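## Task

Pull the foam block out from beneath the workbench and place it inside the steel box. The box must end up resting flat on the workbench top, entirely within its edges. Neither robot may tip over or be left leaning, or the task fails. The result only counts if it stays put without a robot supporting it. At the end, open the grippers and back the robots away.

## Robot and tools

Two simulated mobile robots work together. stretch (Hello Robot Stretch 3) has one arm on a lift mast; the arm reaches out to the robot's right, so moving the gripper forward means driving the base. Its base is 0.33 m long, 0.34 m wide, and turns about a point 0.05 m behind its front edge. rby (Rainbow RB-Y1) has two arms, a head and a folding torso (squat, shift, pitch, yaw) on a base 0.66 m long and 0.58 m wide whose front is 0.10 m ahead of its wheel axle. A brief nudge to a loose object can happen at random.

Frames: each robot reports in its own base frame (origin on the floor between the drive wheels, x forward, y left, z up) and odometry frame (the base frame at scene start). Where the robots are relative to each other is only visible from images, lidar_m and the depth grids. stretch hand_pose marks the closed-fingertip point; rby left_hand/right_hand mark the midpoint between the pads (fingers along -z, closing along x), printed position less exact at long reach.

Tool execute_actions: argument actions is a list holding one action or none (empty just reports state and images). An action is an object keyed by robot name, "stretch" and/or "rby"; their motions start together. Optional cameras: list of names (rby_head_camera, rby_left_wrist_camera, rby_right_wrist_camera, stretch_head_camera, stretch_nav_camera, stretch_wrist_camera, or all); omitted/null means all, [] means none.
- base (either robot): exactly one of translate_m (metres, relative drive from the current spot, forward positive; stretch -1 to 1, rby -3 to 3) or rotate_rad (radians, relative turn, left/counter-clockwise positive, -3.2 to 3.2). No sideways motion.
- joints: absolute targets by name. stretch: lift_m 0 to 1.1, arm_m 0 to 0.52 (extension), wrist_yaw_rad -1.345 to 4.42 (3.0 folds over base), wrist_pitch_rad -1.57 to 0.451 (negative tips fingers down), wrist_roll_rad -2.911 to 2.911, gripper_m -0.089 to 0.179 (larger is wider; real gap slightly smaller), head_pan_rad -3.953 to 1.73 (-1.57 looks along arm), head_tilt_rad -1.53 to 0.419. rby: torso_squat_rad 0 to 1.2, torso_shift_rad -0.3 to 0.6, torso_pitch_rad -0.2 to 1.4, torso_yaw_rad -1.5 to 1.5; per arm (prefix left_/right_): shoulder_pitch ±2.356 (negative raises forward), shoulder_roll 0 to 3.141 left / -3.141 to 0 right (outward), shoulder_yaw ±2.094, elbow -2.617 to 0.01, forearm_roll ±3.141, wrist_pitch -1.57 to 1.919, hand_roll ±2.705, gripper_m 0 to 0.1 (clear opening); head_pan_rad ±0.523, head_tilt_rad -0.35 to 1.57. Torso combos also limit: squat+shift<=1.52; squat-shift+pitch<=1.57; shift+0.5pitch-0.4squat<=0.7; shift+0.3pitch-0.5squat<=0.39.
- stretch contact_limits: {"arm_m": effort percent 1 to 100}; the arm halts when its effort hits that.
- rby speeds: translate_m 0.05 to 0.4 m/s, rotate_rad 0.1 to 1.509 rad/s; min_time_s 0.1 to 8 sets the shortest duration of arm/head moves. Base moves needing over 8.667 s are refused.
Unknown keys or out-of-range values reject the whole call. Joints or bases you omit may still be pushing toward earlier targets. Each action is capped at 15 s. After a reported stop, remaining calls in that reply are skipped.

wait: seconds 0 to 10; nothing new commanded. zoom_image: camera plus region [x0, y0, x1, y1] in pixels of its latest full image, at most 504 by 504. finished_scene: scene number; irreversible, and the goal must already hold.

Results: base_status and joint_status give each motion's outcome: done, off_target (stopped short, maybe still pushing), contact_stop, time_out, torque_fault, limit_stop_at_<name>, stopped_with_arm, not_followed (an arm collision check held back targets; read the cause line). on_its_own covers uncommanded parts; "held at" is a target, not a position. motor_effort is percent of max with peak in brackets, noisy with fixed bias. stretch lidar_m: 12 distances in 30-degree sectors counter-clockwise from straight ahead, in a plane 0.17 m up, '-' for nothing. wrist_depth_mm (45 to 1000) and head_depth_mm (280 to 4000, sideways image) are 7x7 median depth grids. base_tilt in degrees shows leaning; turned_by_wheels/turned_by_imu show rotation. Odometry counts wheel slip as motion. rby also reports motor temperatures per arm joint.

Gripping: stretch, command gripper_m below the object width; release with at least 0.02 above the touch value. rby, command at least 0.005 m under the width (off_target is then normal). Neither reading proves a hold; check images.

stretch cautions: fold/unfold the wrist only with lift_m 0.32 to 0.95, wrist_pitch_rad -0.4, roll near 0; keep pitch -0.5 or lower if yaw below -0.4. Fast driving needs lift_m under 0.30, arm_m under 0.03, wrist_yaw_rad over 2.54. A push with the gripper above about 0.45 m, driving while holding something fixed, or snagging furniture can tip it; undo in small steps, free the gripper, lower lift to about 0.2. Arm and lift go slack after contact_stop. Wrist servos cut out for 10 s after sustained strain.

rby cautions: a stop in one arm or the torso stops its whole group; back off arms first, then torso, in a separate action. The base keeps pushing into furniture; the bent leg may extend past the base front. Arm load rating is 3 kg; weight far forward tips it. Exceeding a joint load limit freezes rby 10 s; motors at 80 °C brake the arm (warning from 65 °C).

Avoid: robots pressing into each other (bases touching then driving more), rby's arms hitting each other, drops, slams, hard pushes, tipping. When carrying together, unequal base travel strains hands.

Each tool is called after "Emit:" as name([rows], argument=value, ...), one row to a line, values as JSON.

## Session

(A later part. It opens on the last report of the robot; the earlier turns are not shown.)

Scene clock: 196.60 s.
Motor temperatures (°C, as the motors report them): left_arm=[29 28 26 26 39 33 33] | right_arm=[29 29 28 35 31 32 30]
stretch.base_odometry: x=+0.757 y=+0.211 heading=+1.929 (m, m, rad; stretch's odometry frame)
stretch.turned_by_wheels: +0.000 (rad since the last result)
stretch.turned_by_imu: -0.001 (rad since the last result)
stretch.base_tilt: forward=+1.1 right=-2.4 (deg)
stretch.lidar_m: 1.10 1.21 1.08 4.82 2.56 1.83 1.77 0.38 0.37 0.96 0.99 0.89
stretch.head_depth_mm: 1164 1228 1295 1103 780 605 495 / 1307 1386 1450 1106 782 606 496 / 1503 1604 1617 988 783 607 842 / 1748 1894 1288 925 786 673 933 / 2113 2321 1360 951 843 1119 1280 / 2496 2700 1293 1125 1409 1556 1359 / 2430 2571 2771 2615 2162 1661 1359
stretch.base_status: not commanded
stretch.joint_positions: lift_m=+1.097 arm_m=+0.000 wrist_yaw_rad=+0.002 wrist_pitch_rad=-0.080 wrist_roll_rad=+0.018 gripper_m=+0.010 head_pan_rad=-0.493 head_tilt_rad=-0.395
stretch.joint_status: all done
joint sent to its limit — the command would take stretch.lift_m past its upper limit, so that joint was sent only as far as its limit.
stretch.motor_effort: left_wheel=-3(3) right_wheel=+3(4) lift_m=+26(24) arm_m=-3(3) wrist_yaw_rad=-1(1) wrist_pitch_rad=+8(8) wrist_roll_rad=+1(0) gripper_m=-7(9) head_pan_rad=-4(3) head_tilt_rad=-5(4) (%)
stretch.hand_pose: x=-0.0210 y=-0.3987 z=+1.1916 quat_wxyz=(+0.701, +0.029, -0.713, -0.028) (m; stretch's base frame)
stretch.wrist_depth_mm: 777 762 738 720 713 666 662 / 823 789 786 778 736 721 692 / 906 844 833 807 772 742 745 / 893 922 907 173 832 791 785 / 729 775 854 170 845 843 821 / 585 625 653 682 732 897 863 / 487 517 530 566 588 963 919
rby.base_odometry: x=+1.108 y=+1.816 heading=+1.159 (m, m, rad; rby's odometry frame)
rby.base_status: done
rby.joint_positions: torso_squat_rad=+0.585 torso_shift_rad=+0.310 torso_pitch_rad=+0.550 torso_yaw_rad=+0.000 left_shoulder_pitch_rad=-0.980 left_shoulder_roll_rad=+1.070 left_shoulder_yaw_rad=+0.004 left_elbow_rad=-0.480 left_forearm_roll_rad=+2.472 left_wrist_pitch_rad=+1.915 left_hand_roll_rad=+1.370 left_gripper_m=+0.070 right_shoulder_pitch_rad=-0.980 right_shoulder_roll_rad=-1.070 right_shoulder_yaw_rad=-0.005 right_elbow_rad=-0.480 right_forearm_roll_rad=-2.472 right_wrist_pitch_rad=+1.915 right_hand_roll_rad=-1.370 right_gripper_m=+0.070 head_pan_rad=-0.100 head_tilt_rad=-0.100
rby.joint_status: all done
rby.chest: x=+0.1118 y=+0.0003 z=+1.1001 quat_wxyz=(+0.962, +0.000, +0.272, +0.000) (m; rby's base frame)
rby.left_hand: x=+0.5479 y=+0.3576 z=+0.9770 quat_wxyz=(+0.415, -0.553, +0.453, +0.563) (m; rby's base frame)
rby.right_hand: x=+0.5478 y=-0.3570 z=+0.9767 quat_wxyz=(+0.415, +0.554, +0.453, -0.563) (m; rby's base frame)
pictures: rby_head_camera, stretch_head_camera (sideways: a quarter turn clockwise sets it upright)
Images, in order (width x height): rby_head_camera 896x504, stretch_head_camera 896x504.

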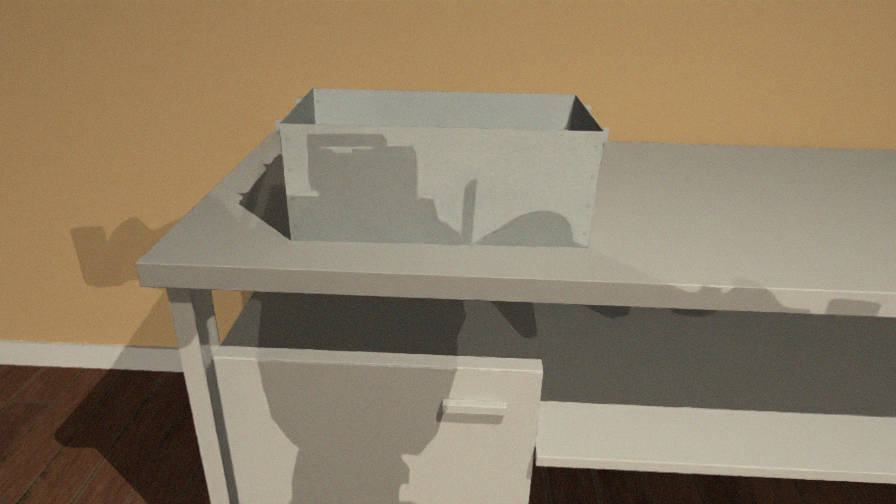

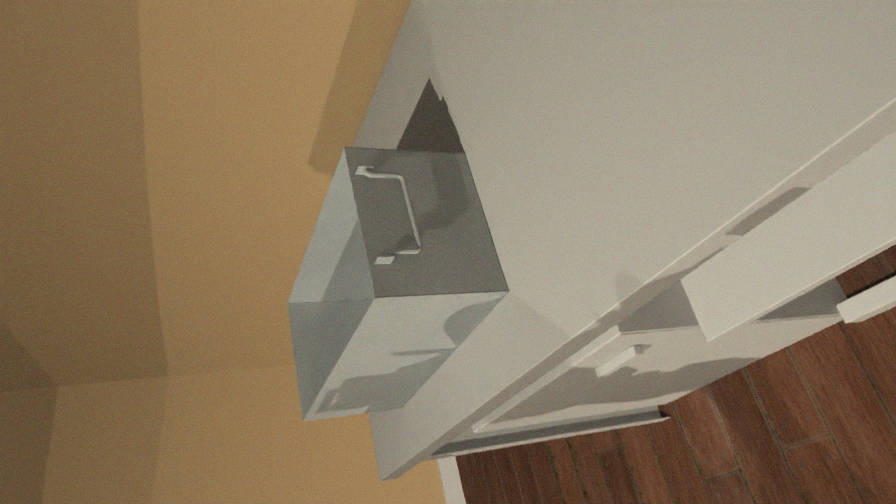

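Emit:
execute_actions([
  {"rby":{"base":{"translate_m":-0.5}},"stretch":{"base":{"translate_m":0.7},"joints":{"head_pan_rad":-0.9,"head_tilt_rad":-0.6}}},
], cameras=["rby_head_camera","stretch_head_camera","stretch_wrist_camera"])

Emit:
execute_actions([
  {"stretch":{"base":{"translate_m":0.35},"joints":{"arm_m":0.15,"head_pan_rad":-1.4,"head_tilt_rad":-0.7}}},
], cameras=["rby_head_camera","stretch_head_camera","stretch_wrist_camera"])

Scene clock: 206.03 s.
Motor temperatures (°C, as the motors report them): left_arm=[28 28 26 26 38 33 33] | right_arm=[29 29 28 34 31 32 30]
stretch.base_odometry: x=+0.511 y=+0.867 heading=+1.929 (m, m, rad; stretch's odometry frame)
stretch.turned_by_wheels: +0.000 (rad since the last result)
stretch.turned_by_imu: -0.002 (rad since the last result)
stretch.base_tilt: forward=+1.2 right=-2.3 (deg)
stretch.lidar_m: 2.16 2.22 1.42 1.34 3.55 2.56 2.46 0.99 0.98 0.56 0.32 0.40
stretch.head_depth_mm: 869 951 651 671 422 487 437 / 926 1015 679 704 462 499 446 / 988 1095 713 725 512 512 475 / 1059 1185 762 507 568 513 712 / 1145 1282 818 540 603 548 912 / 1248 1414 746 608 622 835 1140 / 1364 1569 670 696 664 1069 1211
stretch.base_status: done
stretch.joint_positions: lift_m=+1.097 arm_m=+0.000 wrist_yaw_rad=+0.002 wrist_pitch_rad=-0.079 wrist_roll_rad=+0.018 gripper_m=+0.010 head_pan_rad=-0.893 head_tilt_rad=-0.592
stretch.joint_status: all done
stretch.motor_effort: left_wheel=-3(5) right_wheel=+3(9) lift_m=+26(26) arm_m=-3(3) wrist_yaw_rad=-1(0) wrist_pitch_rad=+8(8) wrist_roll_rad=+1(0) gripper_m=-7(7) head_pan_rad=-5(35) head_tilt_rad=-5(27) (%)
stretch.hand_pose: x=-0.0211 y=-0.3987 z=+1.1916 quat_wxyz=(+0.701, +0.029, -0.713, -0.028) (m; stretch's base frame)
stretch.wrist_depth_mm: 778 767 721 710 707 657 641 / 815 787 777 753 716 699 701 / 873 849 819 789 771 724 726 / 901 889 886 173 827 784 756 / 446 439 849 171 854 857 785 / 480 458 461 692 701 806 873 / 482 482 444 561 596 637 673
rby.base_odometry: x=+0.907 y=+1.357 heading=+1.160 (m, m, rad; rby's odometry frame)
rby.base_status: done
rby.joint_positions: torso_squat_rad=+0.585 torso_shift_rad=+0.310 torso_pitch_rad=+0.550 torso_yaw_rad=+0.000 left_shoulder_pitch_rad=-0.980 left_shoulder_roll_rad=+1.070 left_shoulder_yaw_rad=+0.004 left_elbow_rad=-0.480 left_forearm_roll_rad=+2.472 left_wrist_pitch_rad=+1.915 left_hand_roll_rad=+1.370 left_gripper_m=+0.070 right_shoulder_pitch_rad=-0.980 right_shoulder_roll_rad=-1.070 right_shoulder_yaw_rad=-0.005 right_elbow_rad=-0.480 right_forearm_roll_rad=-2.472 right_wrist_pitch_rad=+1.915 right_hand_roll_rad=-1.370 right_gripper_m=+0.070 head_pan_rad=-0.100 head_tilt_rad=-0.100
rby.joint_status: not commanded
rby.chest: x=+0.1118 y=+0.0003 z=+1.1001 quat_wxyz=(+0.962, +0.000, +0.272, +0.000) (m; rby's base frame)
rby.left_hand: x=+0.5479 y=+0.3576 z=+0.9771 quat_wxyz=(+0.415, -0.553, +0.453, +0.563) (m; rby's base frame)
rby.right_hand: x=+0.5478 y=-0.3570 z=+0.9768 quat_wxyz=(+0.415, +0.554, +0.453, -0.563) (m; rby's base frame)
pictures: rby_head_camera, stretch_head_camera (sideways: a quarter turn clockwise sets it upright), stretch_wrist_camera
Images, in order (width x height): rby_head_camera 896x504, stretch_head_camera 896x504, stretch_wrist_camera 644x364.

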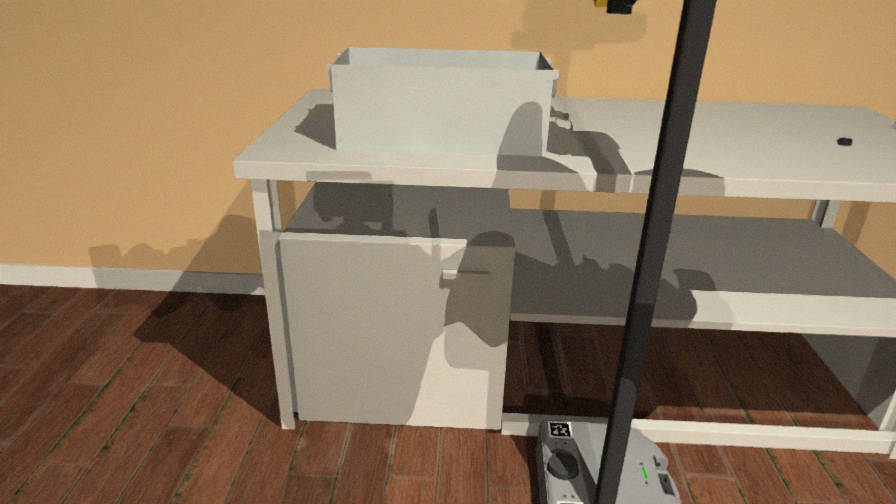

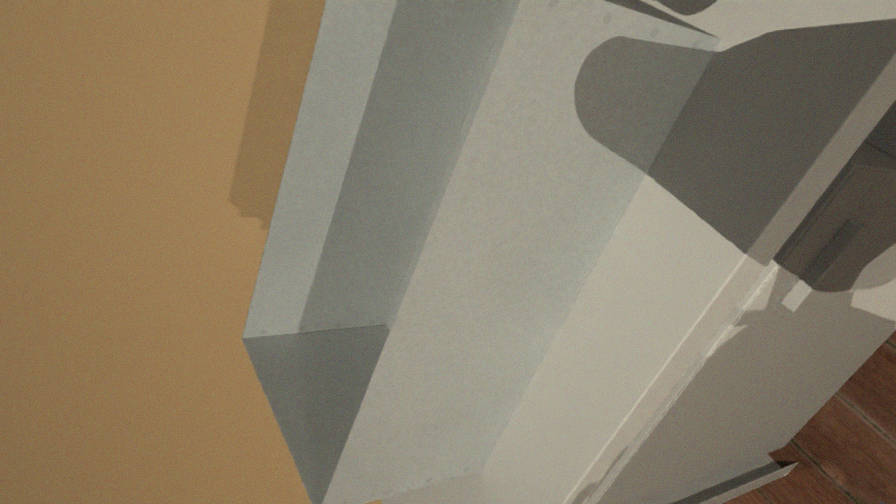

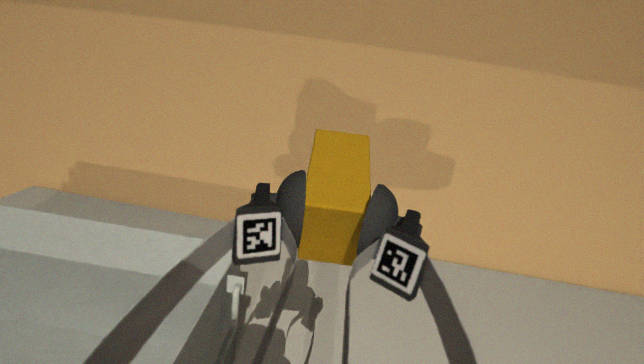

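Scene clock: 210.93 s.
Motor temperatures (°C, as the motors report them): left_arm=[28 28 26 26 38 33 33] | right_arm=[29 29 28 34 30 32 30]
stretch.base_odometry: x=+0.389 y=+1.195 heading=+1.929 (m, m, rad; stretch's odometry frame)
stretch.turned_by_wheels: +0.000 (rad since the last result)
stretch.turned_by_imu: -0.002 (rad since the last result)
stretch.base_tilt: forward=+1.0 right=-2.4 (deg)
stretch.lidar_m: 1.81 1.87 2.23 1.36 1.40 2.92 1.34 1.36 0.29 0.28 0.29 0.39
stretch.head_depth_mm: - - 600 656 454 480 629 / 808 958 608 666 463 479 659 / 841 950 617 421 474 480 682 / 851 968 626 429 484 481 725 / 866 978 635 438 494 482 764 / 879 991 616 442 505 488 803 / 895 1019 852 438 531 494 849
stretch.base_status: done
stretch.joint_positions: lift_m=+1.097 arm_m=+0.150 wrist_yaw_rad=+0.001 wrist_pitch_rad=-0.079 wrist_roll_rad=+0.018 gripper_m=+0.010 head_pan_rad=-1.393 head_tilt_rad=-0.691
stretch.joint_status: all done
stretch.motor_effort: left_wheel=-3(3) right_wheel=+3(9) lift_m=+26(26) arm_m=+2(3) wrist_yaw_rad=-1(2) wrist_pitch_rad=+8(8) wrist_roll_rad=+0(0) gripper_m=-8(8) head_pan_rad=-4(39) head_tilt_rad=-6(19) (%)
stretch.hand_pose: x=-0.0213 y=-0.5483 z=+1.1918 quat_wxyz=(+0.701, +0.028, -0.713, -0.028) (m; stretch's base frame)
stretch.wrist_depth_mm: 599 592 583 558 538 517 511 / 641 621 607 584 563 553 540 / 688 675 637 615 606 591 574 / 752 707 695 173 643 630 601 / 774 745 730 170 682 658 633 / 604 623 643 698 706 689 668 / 279 511 542 555 578 627 656
rby.base_odometry: x=+0.907 y=+1.357 heading=+1.160 (m, m, rad; rby's odometry frame)
rby.base_status: not commanded
rby.joint_positions: torso_squat_rad=+0.585 torso_shift_rad=+0.310 torso_pitch_rad=+0.550 torso_yaw_rad=+0.000 left_shoulder_pitch_rad=-0.980 left_shoulder_roll_rad=+1.070 left_shoulder_yaw_rad=+0.004 left_elbow_rad=-0.480 left_forearm_roll_rad=+2.472 left_wrist_pitch_rad=+1.915 left_hand_roll_rad=+1.370 left_gripper_m=+0.070 right_shoulder_pitch_rad=-0.980 right_shoulder_roll_rad=-1.070 right_shoulder_yaw_rad=-0.005 right_elbow_rad=-0.480 right_forearm_roll_rad=-2.472 right_wrist_pitch_rad=+1.915 right_hand_roll_rad=-1.370 right_gripper_m=+0.070 head_pan_rad=-0.100 head_tilt_rad=-0.100
rby.joint_status: not commanded
rby.chest: x=+0.1118 y=+0.0003 z=+1.1001 quat_wxyz=(+0.962, +0.000, +0.272, +0.000) (m; rby's base frame)
rby.left_hand: x=+0.5479 y=+0.3576 z=+0.9771 quat_wxyz=(+0.415, -0.553, +0.453, +0.563) (m; rby's base frame)
rby.right_hand: x=+0.5478 y=-0.3570 z=+0.9768 quat_wxyz=(+0.415, +0.554, +0.453, -0.563) (m; rby's base frame)
pictures: rby_head_camera, stretch_head_camera (sideways: a quarter turn clockwise sets it upright), stretch_wrist_camera
Images, in order (width x height): rby_head_camera 896x504, stretch_head_camera 896x504, stretch_wrist_camera 644x364.

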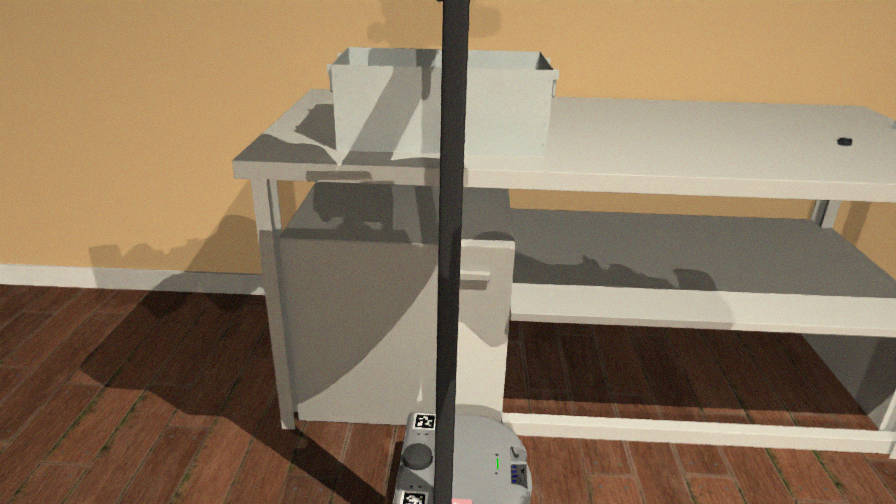

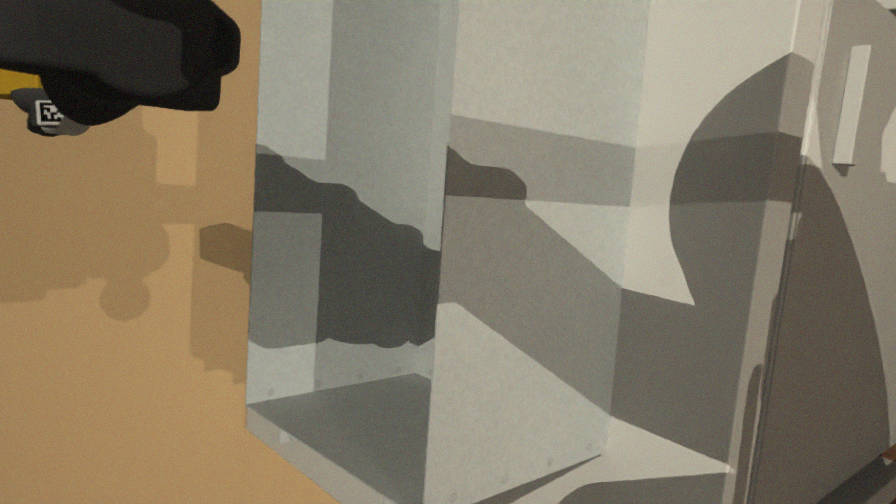

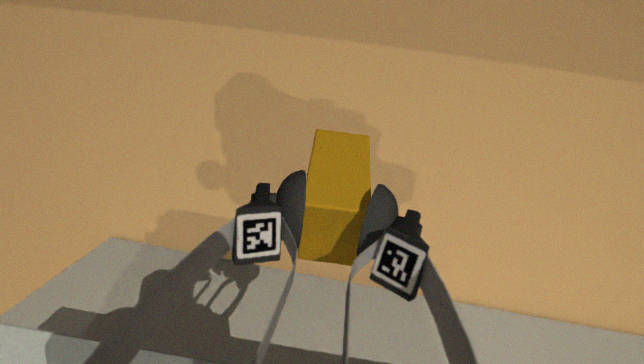

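Emit:
execute_actions([
  {"stretch":{"joints":{"arm_m":0.2,"wrist_pitch_rad":-0.85}}},
], cameras=["stretch_nav_camera","stretch_head_camera","stretch_wrist_camera"])

Scene clock: 215.17 s.
Motor temperatures (°C, as the motors report them): left_arm=[28 28 26 26 38 33 33] | right_arm=[29 29 28 34 30 32 30]
stretch.base_odometry: x=+0.389 y=+1.195 heading=+1.929 (m, m, rad; stretch's odometry frame)
stretch.turned_by_wheels: +0.000 (rad since the last result)
stretch.turned_by_imu: +0.000 (rad since the last result)
stretch.base_tilt: forward=+1.2 right=-2.4 (deg)
stretch.lidar_m: 1.81 1.87 2.24 1.36 1.39 2.93 1.34 1.35 0.30 0.28 0.29 0.39
stretch.head_depth_mm: - - 612 655 453 479 629 / 821 - 527 665 463 480 659 / 840 950 620 421 474 480 682 / 852 967 628 429 484 481 726 / 865 982 636 437 494 482 764 / 878 985 615 442 506 489 805 / 894 1016 854 439 530 494 850
stretch.base_status: not commanded
stretch.joint_positions: lift_m=+1.097 arm_m=+0.200 wrist_yaw_rad=+0.001 wrist_pitch_rad=-0.856 wrist_roll_rad=+0.018 gripper_m=+0.010 head_pan_rad=-1.393 head_tilt_rad=-0.691
stretch.joint_status: all done
stretch.motor_effort: left_wheel=-3(3) right_wheel=+3(3) lift_m=+26(26) arm_m=+3(3) wrist_yaw_rad=-1(1) wrist_pitch_rad=+2(9) wrist_roll_rad=+1(0) gripper_m=-8(8) head_pan_rad=-4(4) head_tilt_rad=-6(7) (%)
stretch.hand_pose: x=-0.0215 y=-0.4943 z=+1.0266 quat_wxyz=(+0.638, +0.291, -0.648, -0.296) (m; stretch's base frame)
stretch.wrist_depth_mm: 535 507 523 519 518 524 528 / 251 238 232 228 477 478 480 / 296 309 288 247 249 235 219 / 317 394 383 172 322 301 273 / 323 372 376 170 382 371 296 / 331 350 348 348 349 357 289 / 322 325 330 327 324 333 283
rby.base_odometry: x=+0.907 y=+1.357 heading=+1.160 (m, m, rad; rby's odometry frame)
rby.base_status: not commanded
rby.joint_positions: torso_squat_rad=+0.585 torso_shift_rad=+0.310 torso_pitch_rad=+0.550 torso_yaw_rad=+0.000 left_shoulder_pitch_rad=-0.980 left_shoulder_roll_rad=+1.070 left_shoulder_yaw_rad=+0.004 left_elbow_rad=-0.480 left_forearm_roll_rad=+2.472 left_wrist_pitch_rad=+1.915 left_hand_roll_rad=+1.370 left_gripper_m=+0.070 right_shoulder_pitch_rad=-0.980 right_shoulder_roll_rad=-1.070 right_shoulder_yaw_rad=-0.005 right_elbow_rad=-0.480 right_forearm_roll_rad=-2.472 right_wrist_pitch_rad=+1.915 right_hand_roll_rad=-1.370 right_gripper_m=+0.070 head_pan_rad=-0.100 head_tilt_rad=-0.100
rby.joint_status: not commanded
rby.chest: x=+0.1118 y=+0.0003 z=+1.1001 quat_wxyz=(+0.962, +0.000, +0.272, +0.000) (m; rby's base frame)
rby.left_hand: x=+0.5479 y=+0.3576 z=+0.9771 quat_wxyz=(+0.415, -0.553, +0.453, +0.563) (m; rby's base frame)
rby.right_hand: x=+0.5478 y=-0.3570 z=+0.9768 quat_wxyz=(+0.415, +0.554, +0.453, -0.563) (m; rby's base frame)
pictures: stretch_head_camera (sideways: a quarter turn clockwise sets it upright), stretch_nav_camera (sideways: a quarter turn counterclockwise sets it upright), stretch_wrist_camera
Images, in order (width x height): stretch_head_camera 896x504, stretch_nav_camera 672x504, stretch_wrist_camera 644x364.

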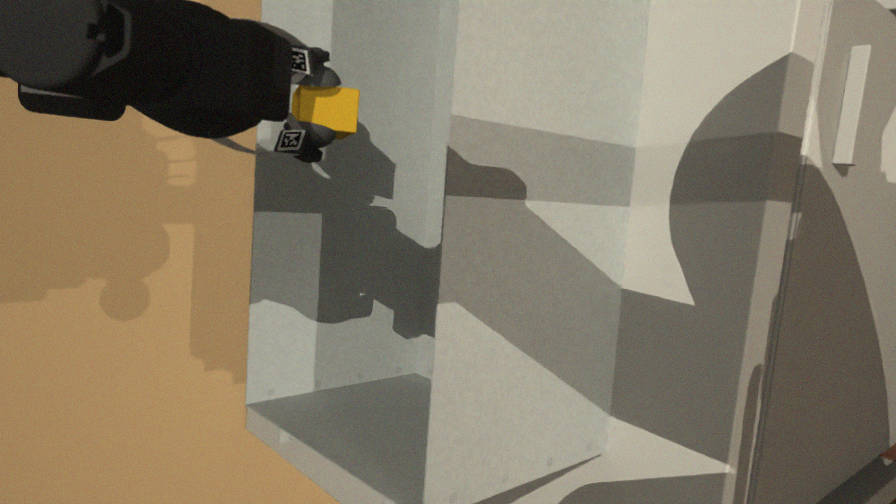

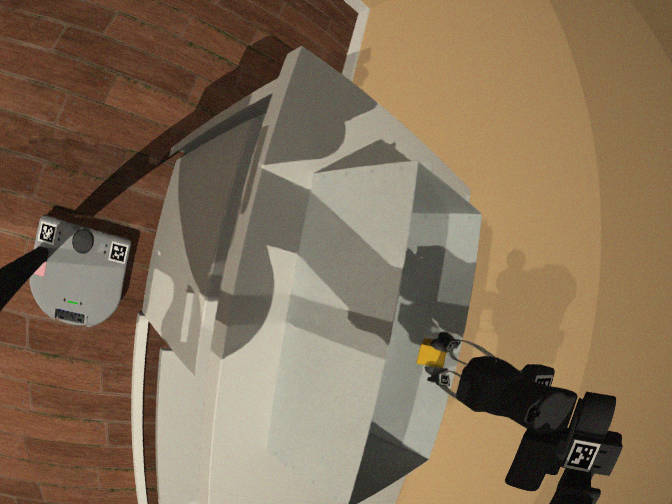

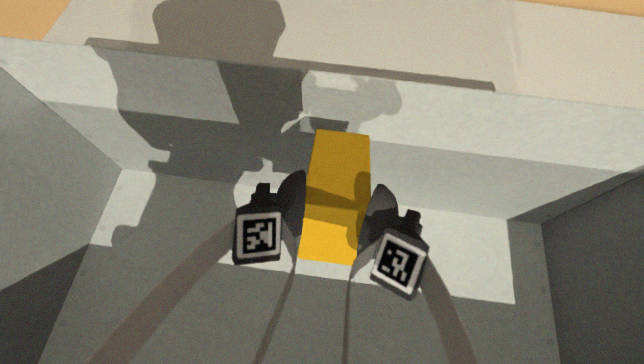

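Emit:
execute_actions([
  {"stretch":{"joints":{"arm_m":0.25,"wrist_pitch_rad":-1.25,"lift_m":1.04}}},
], cameras=["stretch_nav_camera","stretch_head_camera","stretch_wrist_camera"])

Scene clock: 217.23 s.
Motor temperatures (°C, as the motors report them): left_arm=[28 28 26 26 38 33 33] | right_arm=[29 29 28 34 30 32 30]
stretch.base_odometry: x=+0.389 y=+1.195 heading=+1.929 (m, m, rad; stretch's odometry frame)
stretch.turned_by_wheels: +0.000 (rad since the last result)
stretch.turned_by_imu: +0.000 (rad since the last result)
stretch.base_tilt: forward=+1.0 right=-2.4 (deg)
stretch.lidar_m: 1.81 1.87 2.24 1.36 1.40 2.93 1.34 1.35 0.30 0.28 0.29 0.39
stretch.head_depth_mm: - - 609 654 453 479 630 / 831 921 - 416 463 480 660 / 839 950 617 418 473 481 682 / 852 968 627 429 483 481 725 / 865 982 636 437 495 481 762 / 880 984 617 443 505 489 805 / 893 1016 852 438 531 494 848
stretch.base_status: not commanded
stretch.joint_positions: lift_m=+1.040 arm_m=+0.250 wrist_yaw_rad=+0.001 wrist_pitch_rad=-1.248 wrist_roll_rad=+0.018 gripper_m=+0.010 head_pan_rad=-1.393 head_tilt_rad=-0.691
stretch.joint_status: all done
stretch.motor_effort: left_wheel=-3(3) right_wheel=+3(3) lift_m=+14(18) arm_m=+2(3) wrist_yaw_rad=-1(1) wrist_pitch_rad=+0(2) wrist_roll_rad=+0(1) gripper_m=-8(8) head_pan_rad=-4(4) head_tilt_rad=-5(7) (%)
stretch.hand_pose: x=-0.0216 y=-0.4531 z=+0.9284 quat_wxyz=(+0.569, +0.410, -0.578, -0.417) (m; stretch's base frame)
stretch.wrist_depth_mm: 276 286 262 246 232 216 200 / 291 290 284 280 274 269 265 / 290 287 280 278 273 267 262 / 290 287 281 171 271 265 261 / 288 282 281 171 266 264 258 / 286 281 279 270 267 263 256 / 236 253 266 270 267 260 258
rby.base_odometry: x=+0.907 y=+1.357 heading=+1.160 (m, m, rad; rby's odometry frame)
rby.base_status: not commanded
rby.joint_positions: torso_squat_rad=+0.585 torso_shift_rad=+0.310 torso_pitch_rad=+0.550 torso_yaw_rad=+0.000 left_shoulder_pitch_rad=-0.980 left_shoulder_roll_rad=+1.070 left_shoulder_yaw_rad=+0.004 left_elbow_rad=-0.480 left_forearm_roll_rad=+2.472 left_wrist_pitch_rad=+1.915 left_hand_roll_rad=+1.370 left_gripper_m=+0.070 right_shoulder_pitch_rad=-0.980 right_shoulder_roll_rad=-1.070 right_shoulder_yaw_rad=-0.005 right_elbow_rad=-0.480 right_forearm_roll_rad=-2.472 right_wrist_pitch_rad=+1.915 right_hand_roll_rad=-1.370 right_gripper_m=+0.070 head_pan_rad=-0.100 head_tilt_rad=-0.100
rby.joint_status: not commanded
rby.chest: x=+0.1118 y=+0.0003 z=+1.1001 quat_wxyz=(+0.962, +0.000, +0.272, +0.000) (m; rby's base frame)
rby.left_hand: x=+0.5479 y=+0.3576 z=+0.9771 quat_wxyz=(+0.415, -0.553, +0.453, +0.563) (m; rby's base frame)
rby.right_hand: x=+0.5478 y=-0.3570 z=+0.9768 quat_wxyz=(+0.415, +0.554, +0.453, -0.563) (m; rby's base frame)
pictures: stretch_head_camera (sideways: a quarter turn clockwise sets it upright), stretch_nav_camera (sideways: a quarter turn counterclockwise sets it upright), stretch_wrist_camera
Images, in order (width x height): stretch_head_camera 896x504, stretch_nav_camera 672x504, stretch_wrist_camera 644x364.

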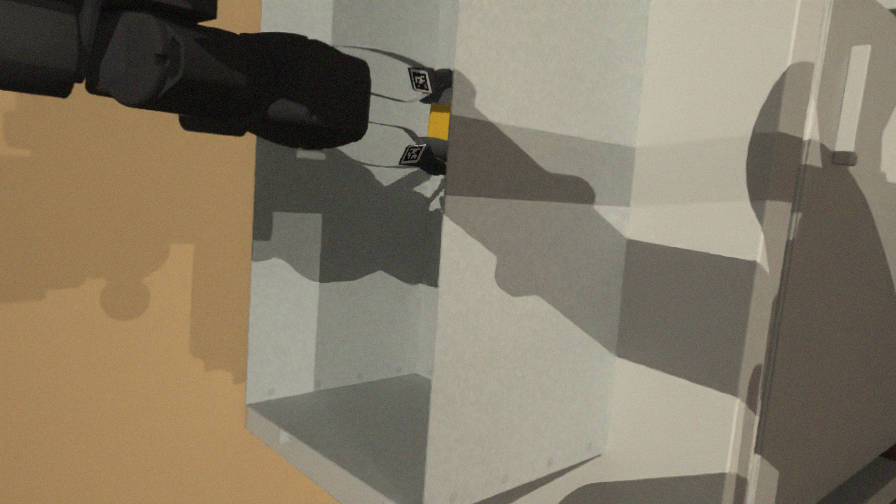

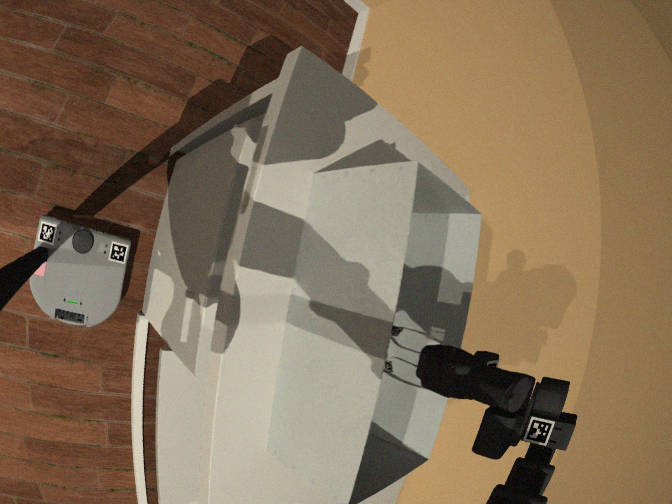

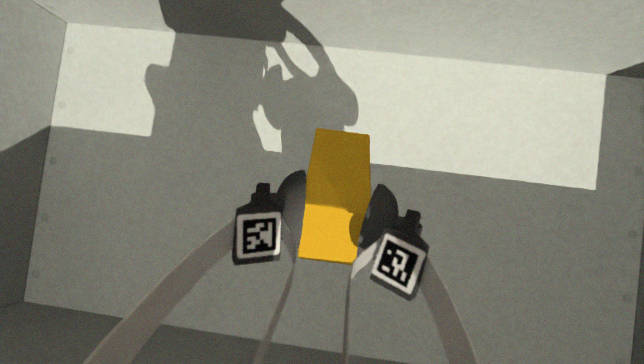

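Emit:
execute_actions([
  {"stretch":{"joints":{"arm_m":0.27,"lift_m":1.005}}},
], cameras=[])

Emit:
execute_actions([
  {"stretch":{"joints":{"gripper_m":0.12}}},
], cameras=["stretch_wrist_camera"])

Emit:
execute_actions([
  {"stretch":{"joints":{"lift_m":1.095}}},
], cameras=[])

Emit:
execute_actions([
  {"stretch":{"joints":{"wrist_pitch_rad":-0.15,"arm_m":0.15}}},
], cameras=["stretch_wrist_camera","stretch_head_camera"])

Scene clock: 219.90 s.
Motor temperatures (°C, as the motors report them): left_arm=[28 28 26 26 38 33 33] | right_arm=[29 29 28 34 30 32 30]
stretch.base_odometry: x=+0.389 y=+1.195 heading=+1.929 (m, m, rad; stretch's odometry frame)
stretch.turned_by_wheels: +0.000 (rad since the last result)
stretch.turned_by_imu: +0.000 (rad since the last result)
stretch.base_tilt: forward=+1.1 right=-2.5 (deg)
stretch.lidar_m: 1.81 1.87 2.23 1.37 1.40 2.92 1.34 1.35 0.29 0.28 0.29 0.39
stretch.head_depth_mm: 793 - 611 655 453 478 630 / 818 922 - 412 463 479 659 / 838 950 615 419 473 480 684 / 853 964 626 429 484 481 724 / 866 981 636 437 494 482 763 / 878 986 618 443 504 488 805 / 893 1017 852 438 531 494 848
stretch.base_status: not commanded
stretch.joint_positions: lift_m=+1.005 arm_m=+0.270 wrist_yaw_rad=+0.001 wrist_pitch_rad=-1.249 wrist_roll_rad=+0.018 gripper_m=+0.010 head_pan_rad=-1.393 head_tilt_rad=-0.691
stretch.joint_status: all done
stretch.motor_effort: left_wheel=-3(3) right_wheel=+3(3) lift_m=+14(15) arm_m=+3(2) wrist_yaw_rad=-1(1) wrist_pitch_rad=+0(1) wrist_roll_rad=+0(0) gripper_m=-9(7) head_pan_rad=-3(4) head_tilt_rad=-6(6) (%)
stretch.hand_pose: x=-0.0216 y=-0.4728 z=+0.8934 quat_wxyz=(+0.569, +0.410, -0.578, -0.417) (m; stretch's base frame)
stretch.wrist_depth_mm: 257 240 223 208 193 180 169 / 255 252 248 241 239 234 229 / 254 250 247 242 237 233 229 / 252 249 243 173 233 230 227 / 250 246 243 170 232 230 227 / 251 244 240 236 233 229 225 / 248 242 239 235 232 226 223
rby.base_odometry: x=+0.907 y=+1.357 heading=+1.160 (m, m, rad; rby's odometry frame)
rby.base_status: not commanded
rby.joint_positions: torso_squat_rad=+0.585 torso_shift_rad=+0.310 torso_pitch_rad=+0.550 torso_yaw_rad=+0.000 left_shoulder_pitch_rad=-0.980 left_shoulder_roll_rad=+1.070 left_shoulder_yaw_rad=+0.004 left_elbow_rad=-0.480 left_forearm_roll_rad=+2.472 left_wrist_pitch_rad=+1.915 left_hand_roll_rad=+1.370 left_gripper_m=+0.070 right_shoulder_pitch_rad=-0.980 right_shoulder_roll_rad=-1.070 right_shoulder_yaw_rad=-0.005 right_elbow_rad=-0.480 right_forearm_roll_rad=-2.472 right_wrist_pitch_rad=+1.915 right_hand_roll_rad=-1.370 right_gripper_m=+0.070 head_pan_rad=-0.100 head_tilt_rad=-0.100
rby.joint_status: not commanded
rby.chest: x=+0.1118 y=+0.0003 z=+1.1001 quat_wxyz=(+0.962, +0.000, +0.272, +0.000) (m; rby's base frame)
rby.left_hand: x=+0.5479 y=+0.3576 z=+0.9771 quat_wxyz=(+0.415, -0.553, +0.453, +0.563) (m; rby's base frame)
rby.right_hand: x=+0.5478 y=-0.3570 z=+0.9768 quat_wxyz=(+0.415, +0.554, +0.453, -0.563) (m; rby's base frame)
pictures: none
No camera images: the call's "cameras" was empty. Leave "cameras" out to get every camera's image.

Scene clock: 221.50 s.
Motor temperatures (°C, as the motors report them): left_arm=[28 28 26 26 38 33 33] | right_arm=[29 29 28 34 30 32 30]
stretch.base_odometry: x=+0.389 y=+1.195 heading=+1.929 (m, m, rad; stretch's odometry frame)
stretch.turned_by_wheels: +0.000 (rad since the last result)
stretch.turned_by_imu: +0.000 (rad since the last result)
stretch.base_tilt: forward=+1.2 right=-2.5 (deg)
stretch.lidar_m: 1.81 1.87 2.24 1.37 1.40 2.93 1.34 1.35 0.30 0.28 0.29 0.40
stretch.head_depth_mm: 793 - 610 651 454 479 629 / 820 921 - 669 463 481 659 / 841 949 616 414 473 480 683 / 855 965 626 429 483 481 727 / 865 982 636 437 494 482 763 / 882 989 616 443 506 489 803 / 893 1016 853 439 531 494 849
stretch.base_status: not commanded
stretch.joint_positions: lift_m=+1.005 arm_m=+0.270 wrist_yaw_rad=+0.001 wrist_pitch_rad=-1.249 wrist_roll_rad=+0.018 gripper_m=+0.120 head_pan_rad=-1.393 head_tilt_rad=-0.691
stretch.joint_status: all done
stretch.motor_effort: left_wheel=-3(3) right_wheel=+3(3) lift_m=+14(14) arm_m=+2(2) wrist_yaw_rad=-2(1) wrist_pitch_rad=+0(0) wrist_roll_rad=+1(0) gripper_m=+1(82) head_pan_rad=-4(4) head_tilt_rad=-5(5) (%)
stretch.hand_pose: x=-0.0216 y=-0.4728 z=+0.8934 quat_wxyz=(+0.569, +0.410, -0.578, -0.417) (m; stretch's base frame)
stretch.wrist_depth_mm: 256 242 222 206 193 182 169 / 256 252 246 243 238 233 229 / 257 250 246 241 237 232 229 / 252 250 243 239 236 229 229 / 251 249 242 193 236 230 226 / 251 246 240 192 232 228 225 / 246 244 239 236 232 226 223
rby.base_odometry: x=+0.907 y=+1.357 heading=+1.160 (m, m, rad; rby's odometry frame)
rby.base_status: not commanded
rby.joint_positions: torso_squat_rad=+0.585 torso_shift_rad=+0.310 torso_pitch_rad=+0.550 torso_yaw_rad=+0.000 left_shoulder_pitch_rad=-0.980 left_shoulder_roll_rad=+1.070 left_shoulder_yaw_rad=+0.004 left_elbow_rad=-0.480 left_forearm_roll_rad=+2.472 left_wrist_pitch_rad=+1.915 left_hand_roll_rad=+1.370 left_gripper_m=+0.070 right_shoulder_pitch_rad=-0.980 right_shoulder_roll_rad=-1.070 right_shoulder_yaw_rad=-0.005 right_elbow_rad=-0.480 right_forearm_roll_rad=-2.472 right_wrist_pitch_rad=+1.915 right_hand_roll_rad=-1.370 right_gripper_m=+0.070 head_pan_rad=-0.100 head_tilt_rad=-0.100
rby.joint_status: not commanded
rby.chest: x=+0.1118 y=+0.0003 z=+1.1001 quat_wxyz=(+0.962, +0.000, +0.272, +0.000) (m; rby's base frame)
rby.left_hand: x=+0.5479 y=+0.3576 z=+0.9771 quat_wxyz=(+0.415, -0.553, +0.453, +0.563) (m; rby's base frame)
rby.right_hand: x=+0.5478 y=-0.3570 z=+0.9768 quat_wxyz=(+0.415, +0.554, +0.453, -0.563) (m; rby's base frame)
pictures: stretch_wrist_camera
Images, in order (width x height): stretch_wrist_camera 644x364.

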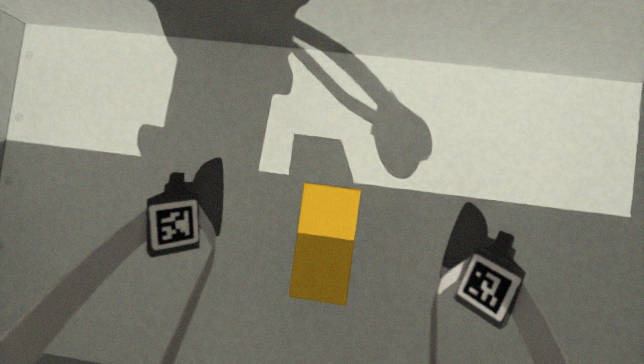

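Scene clock: 223.17 s.
Motor temperatures (°C, as the motors report them): left_arm=[28 28 26 26 37 33 33] | right_arm=[29 29 28 34 30 32 30]
stretch.base_odometry: x=+0.389 y=+1.195 heading=+1.929 (m, m, rad; stretch's odometry frame)
stretch.turned_by_wheels: +0.000 (rad since the last result)
stretch.turned_by_imu: +0.000 (rad since the last result)
stretch.base_tilt: forward=+1.1 right=-2.3 (deg)
stretch.lidar_m: 1.81 1.87 2.24 1.36 1.40 2.93 1.34 1.35 0.29 0.28 0.29 0.40
stretch.head_depth_mm: - 929 597 657 454 479 629 / 819 - 611 666 463 480 659 / 842 948 610 420 474 480 682 / 855 966 627 429 484 481 724 / 866 982 636 437 494 481 762 / 877 986 616 442 506 488 805 / 894 1016 853 439 531 495 848
stretch.base_status: not commanded
stretch.joint_positions: lift_m=+1.095 arm_m=+0.270 wrist_yaw_rad=+0.001 wrist_pitch_rad=-1.249 wrist_roll_rad=+0.018 gripper_m=+0.120 head_pan_rad=-1.393 head_tilt_rad=-0.691
stretch.joint_status: all done
stretch.motor_effort: left_wheel=-2(2) right_wheel=+3(3) lift_m=+26(24) arm_m=+2(2) wrist_yaw_rad=+0(1) wrist_pitch_rad=+0(0) wrist_roll_rad=+1(0) gripper_m=+2(0) head_pan_rad=-4(4) head_tilt_rad=-6(6) (%)
stretch.hand_pose: x=-0.0216 y=-0.4728 z=+0.9826 quat_wxyz=(+0.569, +0.410, -0.578, -0.417) (m; stretch's base frame)
stretch.wrist_depth_mm: 259 242 224 206 193 181 169 / 296 349 339 302 274 249 229 / 304 340 334 335 334 321 304 / 312 346 337 330 326 319 308 / 321 342 335 323 325 315 299 / 311 338 333 326 322 314 297 / 265 291 307 323 320 316 285
rby.base_odometry: x=+0.907 y=+1.357 heading=+1.160 (m, m, rad; rby's odometry frame)
rby.base_status: not commanded
rby.joint_positions: torso_squat_rad=+0.585 torso_shift_rad=+0.310 torso_pitch_rad=+0.550 torso_yaw_rad=+0.000 left_shoulder_pitch_rad=-0.980 left_shoulder_roll_rad=+1.070 left_shoulder_yaw_rad=+0.004 left_elbow_rad=-0.480 left_forearm_roll_rad=+2.472 left_wrist_pitch_rad=+1.915 left_hand_roll_rad=+1.370 left_gripper_m=+0.070 right_shoulder_pitch_rad=-0.980 right_shoulder_roll_rad=-1.070 right_shoulder_yaw_rad=-0.005 right_elbow_rad=-0.480 right_forearm_roll_rad=-2.472 right_wrist_pitch_rad=+1.915 right_hand_roll_rad=-1.370 right_gripper_m=+0.070 head_pan_rad=-0.100 head_tilt_rad=-0.100
rby.joint_status: not commanded
rby.chest: x=+0.1118 y=+0.0003 z=+1.1001 quat_wxyz=(+0.962, +0.000, +0.272, +0.000) (m; rby's base frame)
rby.left_hand: x=+0.5479 y=+0.3576 z=+0.9771 quat_wxyz=(+0.415, -0.553, +0.453, +0.563) (m; rby's base frame)
rby.right_hand: x=+0.5478 y=-0.3570 z=+0.9768 quat_wxyz=(+0.415, +0.554, +0.453, -0.563) (m; rby's base frame)
pictures: none
No camera images: the call's "cameras" was empty. Leave "cameras" out to get every camera's image.

Scene clock: 225.30 s.
Motor temperatures (°C, as the motors report them): left_arm=[28 28 26 26 37 33 33] | right_arm=[29 29 28 34 30 32 30]
stretch.base_odometry: x=+0.389 y=+1.195 heading=+1.929 (m, m, rad; stretch's odometry frame)
stretch.turned_by_wheels: +0.000 (rad since the last result)
stretch.turned_by_imu: +0.000 (rad since the last result)
stretch.base_tilt: forward=+1.2 right=-2.4 (deg)
stretch.lidar_m: 1.81 1.87 2.24 1.37 1.40 2.92 1.34 1.35 0.30 0.28 0.29 0.39
stretch.head_depth_mm: - - 600 655 453 479 628 / 817 955 608 665 464 480 659 / 826 950 617 421 473 480 684 / 854 965 627 429 484 481 725 / 865 981 635 437 494 482 763 / 879 988 616 443 506 488 806 / 892 1022 851 438 530 494 849
stretch.base_status: not commanded
stretch.joint_positions: lift_m=+1.095 arm_m=+0.150 wrist_yaw_rad=+0.001 wrist_pitch_rad=-0.177 wrist_roll_rad=+0.018 gripper_m=+0.120 head_pan_rad=-1.393 head_tilt_rad=-0.691
stretch.joint_status: all done
stretch.motor_effort: left_wheel=-2(3) right_wheel=+3(3) lift_m=+26(26) arm_m=-3(3) wrist_yaw_rad=+0(1) wrist_pitch_rad=+8(8) wrist_roll_rad=+1(0) gripper_m=+2(0) head_pan_rad=-4(4) head_tilt_rad=-5(5) (%)
stretch.hand_pose: x=-0.0213 y=-0.5432 z=+1.1645 quat_wxyz=(+0.698, +0.062, -0.710, -0.063) (m; stretch's base frame)
stretch.wrist_depth_mm: 621 600 567 552 543 524 500 / 655 637 618 585 577 561 534 / 709 684 671 638 606 606 574 / 761 746 704 688 671 634 621 / 842 684 684 723 720 678 672 / 537 534 567 605 618 722 700 / 305 294 285 283 528 536 581
rby.base_odometry: x=+0.907 y=+1.357 heading=+1.160 (m, m, rad; rby's odometry frame)
rby.base_status: not commanded
rby.joint_positions: torso_squat_rad=+0.585 torso_shift_rad=+0.310 torso_pitch_rad=+0.550 torso_yaw_rad=+0.000 left_shoulder_pitch_rad=-0.980 left_shoulder_roll_rad=+1.070 left_shoulder_yaw_rad=+0.004 left_elbow_rad=-0.480 left_forearm_roll_rad=+2.472 left_wrist_pitch_rad=+1.915 left_hand_roll_rad=+1.370 left_gripper_m=+0.070 right_shoulder_pitch_rad=-0.980 right_shoulder_roll_rad=-1.070 right_shoulder_yaw_rad=-0.005 right_elbow_rad=-0.480 right_forearm_roll_rad=-2.472 right_wrist_pitch_rad=+1.915 right_hand_roll_rad=-1.370 right_gripper_m=+0.070 head_pan_rad=-0.100 head_tilt_rad=-0.100
rby.joint_status: not commanded
rby.chest: x=+0.1118 y=+0.0003 z=+1.1001 quat_wxyz=(+0.962, +0.000, +0.272, +0.000) (m; rby's base frame)
rby.left_hand: x=+0.5479 y=+0.3576 z=+0.9771 quat_wxyz=(+0.415, -0.553, +0.453, +0.563) (m; rby's base frame)
rby.right_hand: x=+0.5478 y=-0.3570 z=+0.9768 quat_wxyz=(+0.415, +0.554, +0.453, -0.563) (m; rby's base frame)
pictures: stretch_head_camera (sideways: a quarter turn clockwise sets it upright), stretch_wrist_camera
Images, in order (width x height): stretch_head_camera 896x504, stretch_wrist_camera 644x364.

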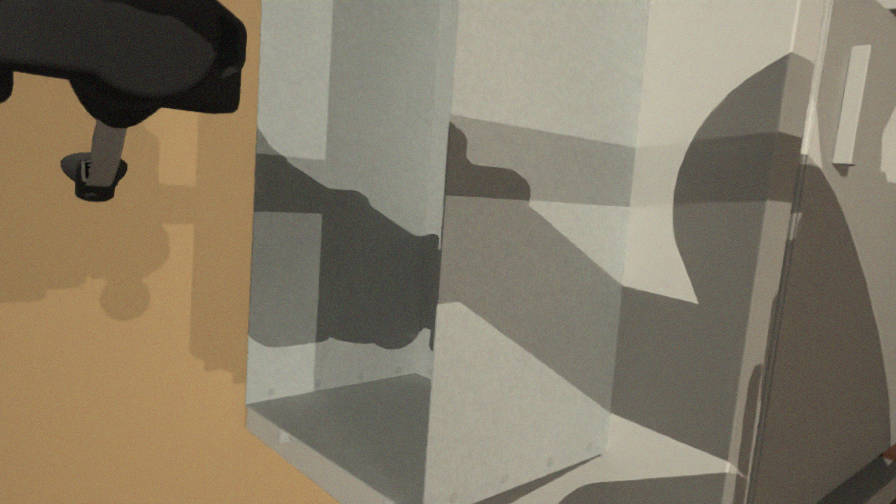

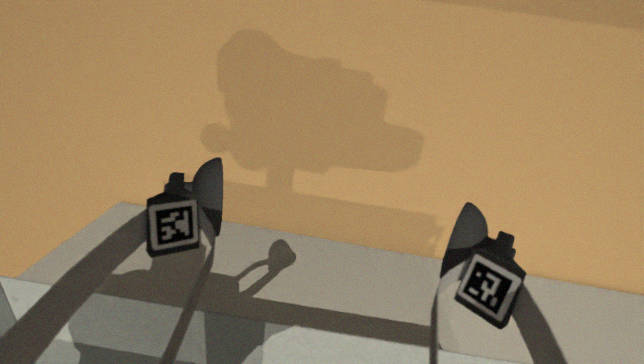

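Move clear: retract, drive forward beyond the bench end.

Emit:
execute_actions([
  {"stretch":{"base":{"translate_m":0.75},"joints":{"arm_m":0.0,"wrist_pitch_rad":-0.05}}},
], cameras=["rby_head_camera"])

Scene clock: 234.83 s.
Motor temperatures (°C, as the motors report them): left_arm=[28 28 26 26 37 33 33] | right_arm=[28 29 28 34 30 32 30]
stretch.base_odometry: x=+0.126 y=+1.897 heading=+1.929 (m, m, rad; stretch's odometry frame)
stretch.turned_by_wheels: +0.000 (rad since the last result)
stretch.turned_by_imu: -0.003 (rad since the last result)
stretch.base_tilt: forward=+1.1 right=-2.4 (deg)
stretch.lidar_m: 1.06 1.09 1.48 2.43 1.69 3.68 2.10 0.40 0.51 0.98 1.02 1.11
stretch.head_depth_mm: 832 - - - 1449 1316 1159 / 827 878 1071 1272 1467 1329 1158 / 814 965 1074 1265 1490 1330 1159 / 837 956 1099 1298 1494 1336 1160 / 852 967 1119 1326 1535 1335 1163 / 866 981 1140 1356 1538 1342 1162 / 877 1001 1163 1399 1571 1343 1166
stretch.base_status: done
stretch.joint_positions: lift_m=+1.095 arm_m=+0.000 wrist_yaw_rad=+0.001 wrist_pitch_rad=-0.077 wrist_roll_rad=+0.018 gripper_m=+0.120 head_pan_rad=-1.393 head_tilt_rad=-0.691
stretch.joint_status: all done
stretch.motor_effort: left_wheel=-3(4) right_wheel=+3(8) lift_m=+26(26) arm_m=-3(2) wrist_yaw_rad=-1(1) wrist_pitch_rad=+8(8) wrist_roll_rad=+0(1) gripper_m=-1(0) head_pan_rad=-4(5) head_tilt_rad=-5(6) (%)
stretch.hand_pose: x=-0.0213 y=-0.3989 z=+1.1897 quat_wxyz=(+0.701, +0.027, -0.713, -0.028) (m; stretch's base frame)
stretch.wrist_depth_mm: 756 720 706 684 673 651 630 / 803 762 743 711 697 673 683 / 833 815 795 760 731 725 703 / 889 862 836 799 776 752 753 / 964 937 906 846 807 784 778 / - 993 955 895 888 816 820 / - - - 951 936 603 667
rby.base_odometry: x=+0.907 y=+1.357 heading=+1.160 (m, m, rad; rby's odometry frame)
rby.base_status: not commanded
rby.joint_positions: torso_squat_rad=+0.585 torso_shift_rad=+0.310 torso_pitch_rad=+0.550 torso_yaw_rad=+0.000 left_shoulder_pitch_rad=-0.980 left_shoulder_roll_rad=+1.070 left_shoulder_yaw_rad=+0.004 left_elbow_rad=-0.480 left_forearm_roll_rad=+2.472 left_wrist_pitch_rad=+1.915 left_hand_roll_rad=+1.370 left_gripper_m=+0.070 right_shoulder_pitch_rad=-0.980 right_shoulder_roll_rad=-1.070 right_shoulder_yaw_rad=-0.005 right_elbow_rad=-0.480 right_forearm_roll_rad=-2.472 right_wrist_pitch_rad=+1.915 right_hand_roll_rad=-1.370 right_gripper_m=+0.070 head_pan_rad=-0.100 head_tilt_rad=-0.100
rby.joint_status: not commanded
rby.chest: x=+0.1118 y=+0.0003 z=+1.1001 quat_wxyz=(+0.962, +0.000, +0.272, +0.000) (m; rby's base frame)
rby.left_hand: x=+0.5479 y=+0.3576 z=+0.9771 quat_wxyz=(+0.415, -0.553, +0.453, +0.563) (m; rby's base frame)
rby.right_hand: x=+0.5478 y=-0.3570 z=+0.9768 quat_wxyz=(+0.415, +0.554, +0.453, -0.563) (m; rby's base frame)
pictures: rby_head_camera
Images, in order (width x height): rby_head_camera 896x504.

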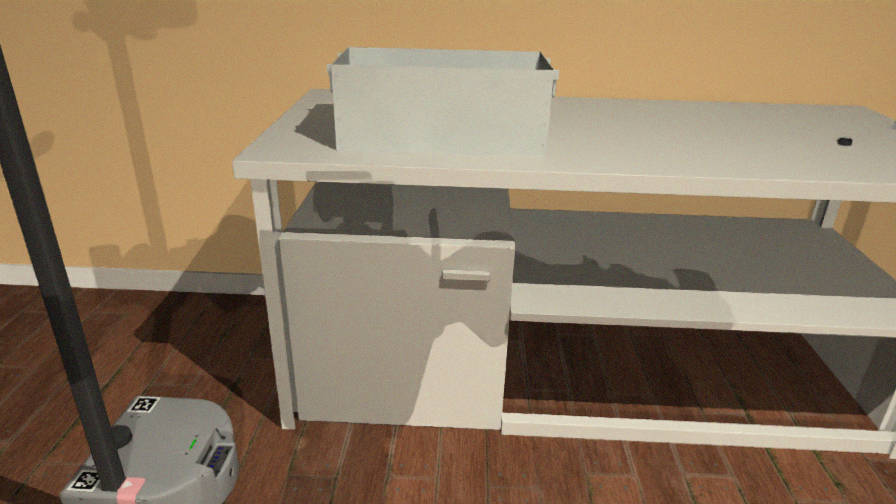

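Emit:
finished_scene(scene=1)

The scene is finished: the task was done.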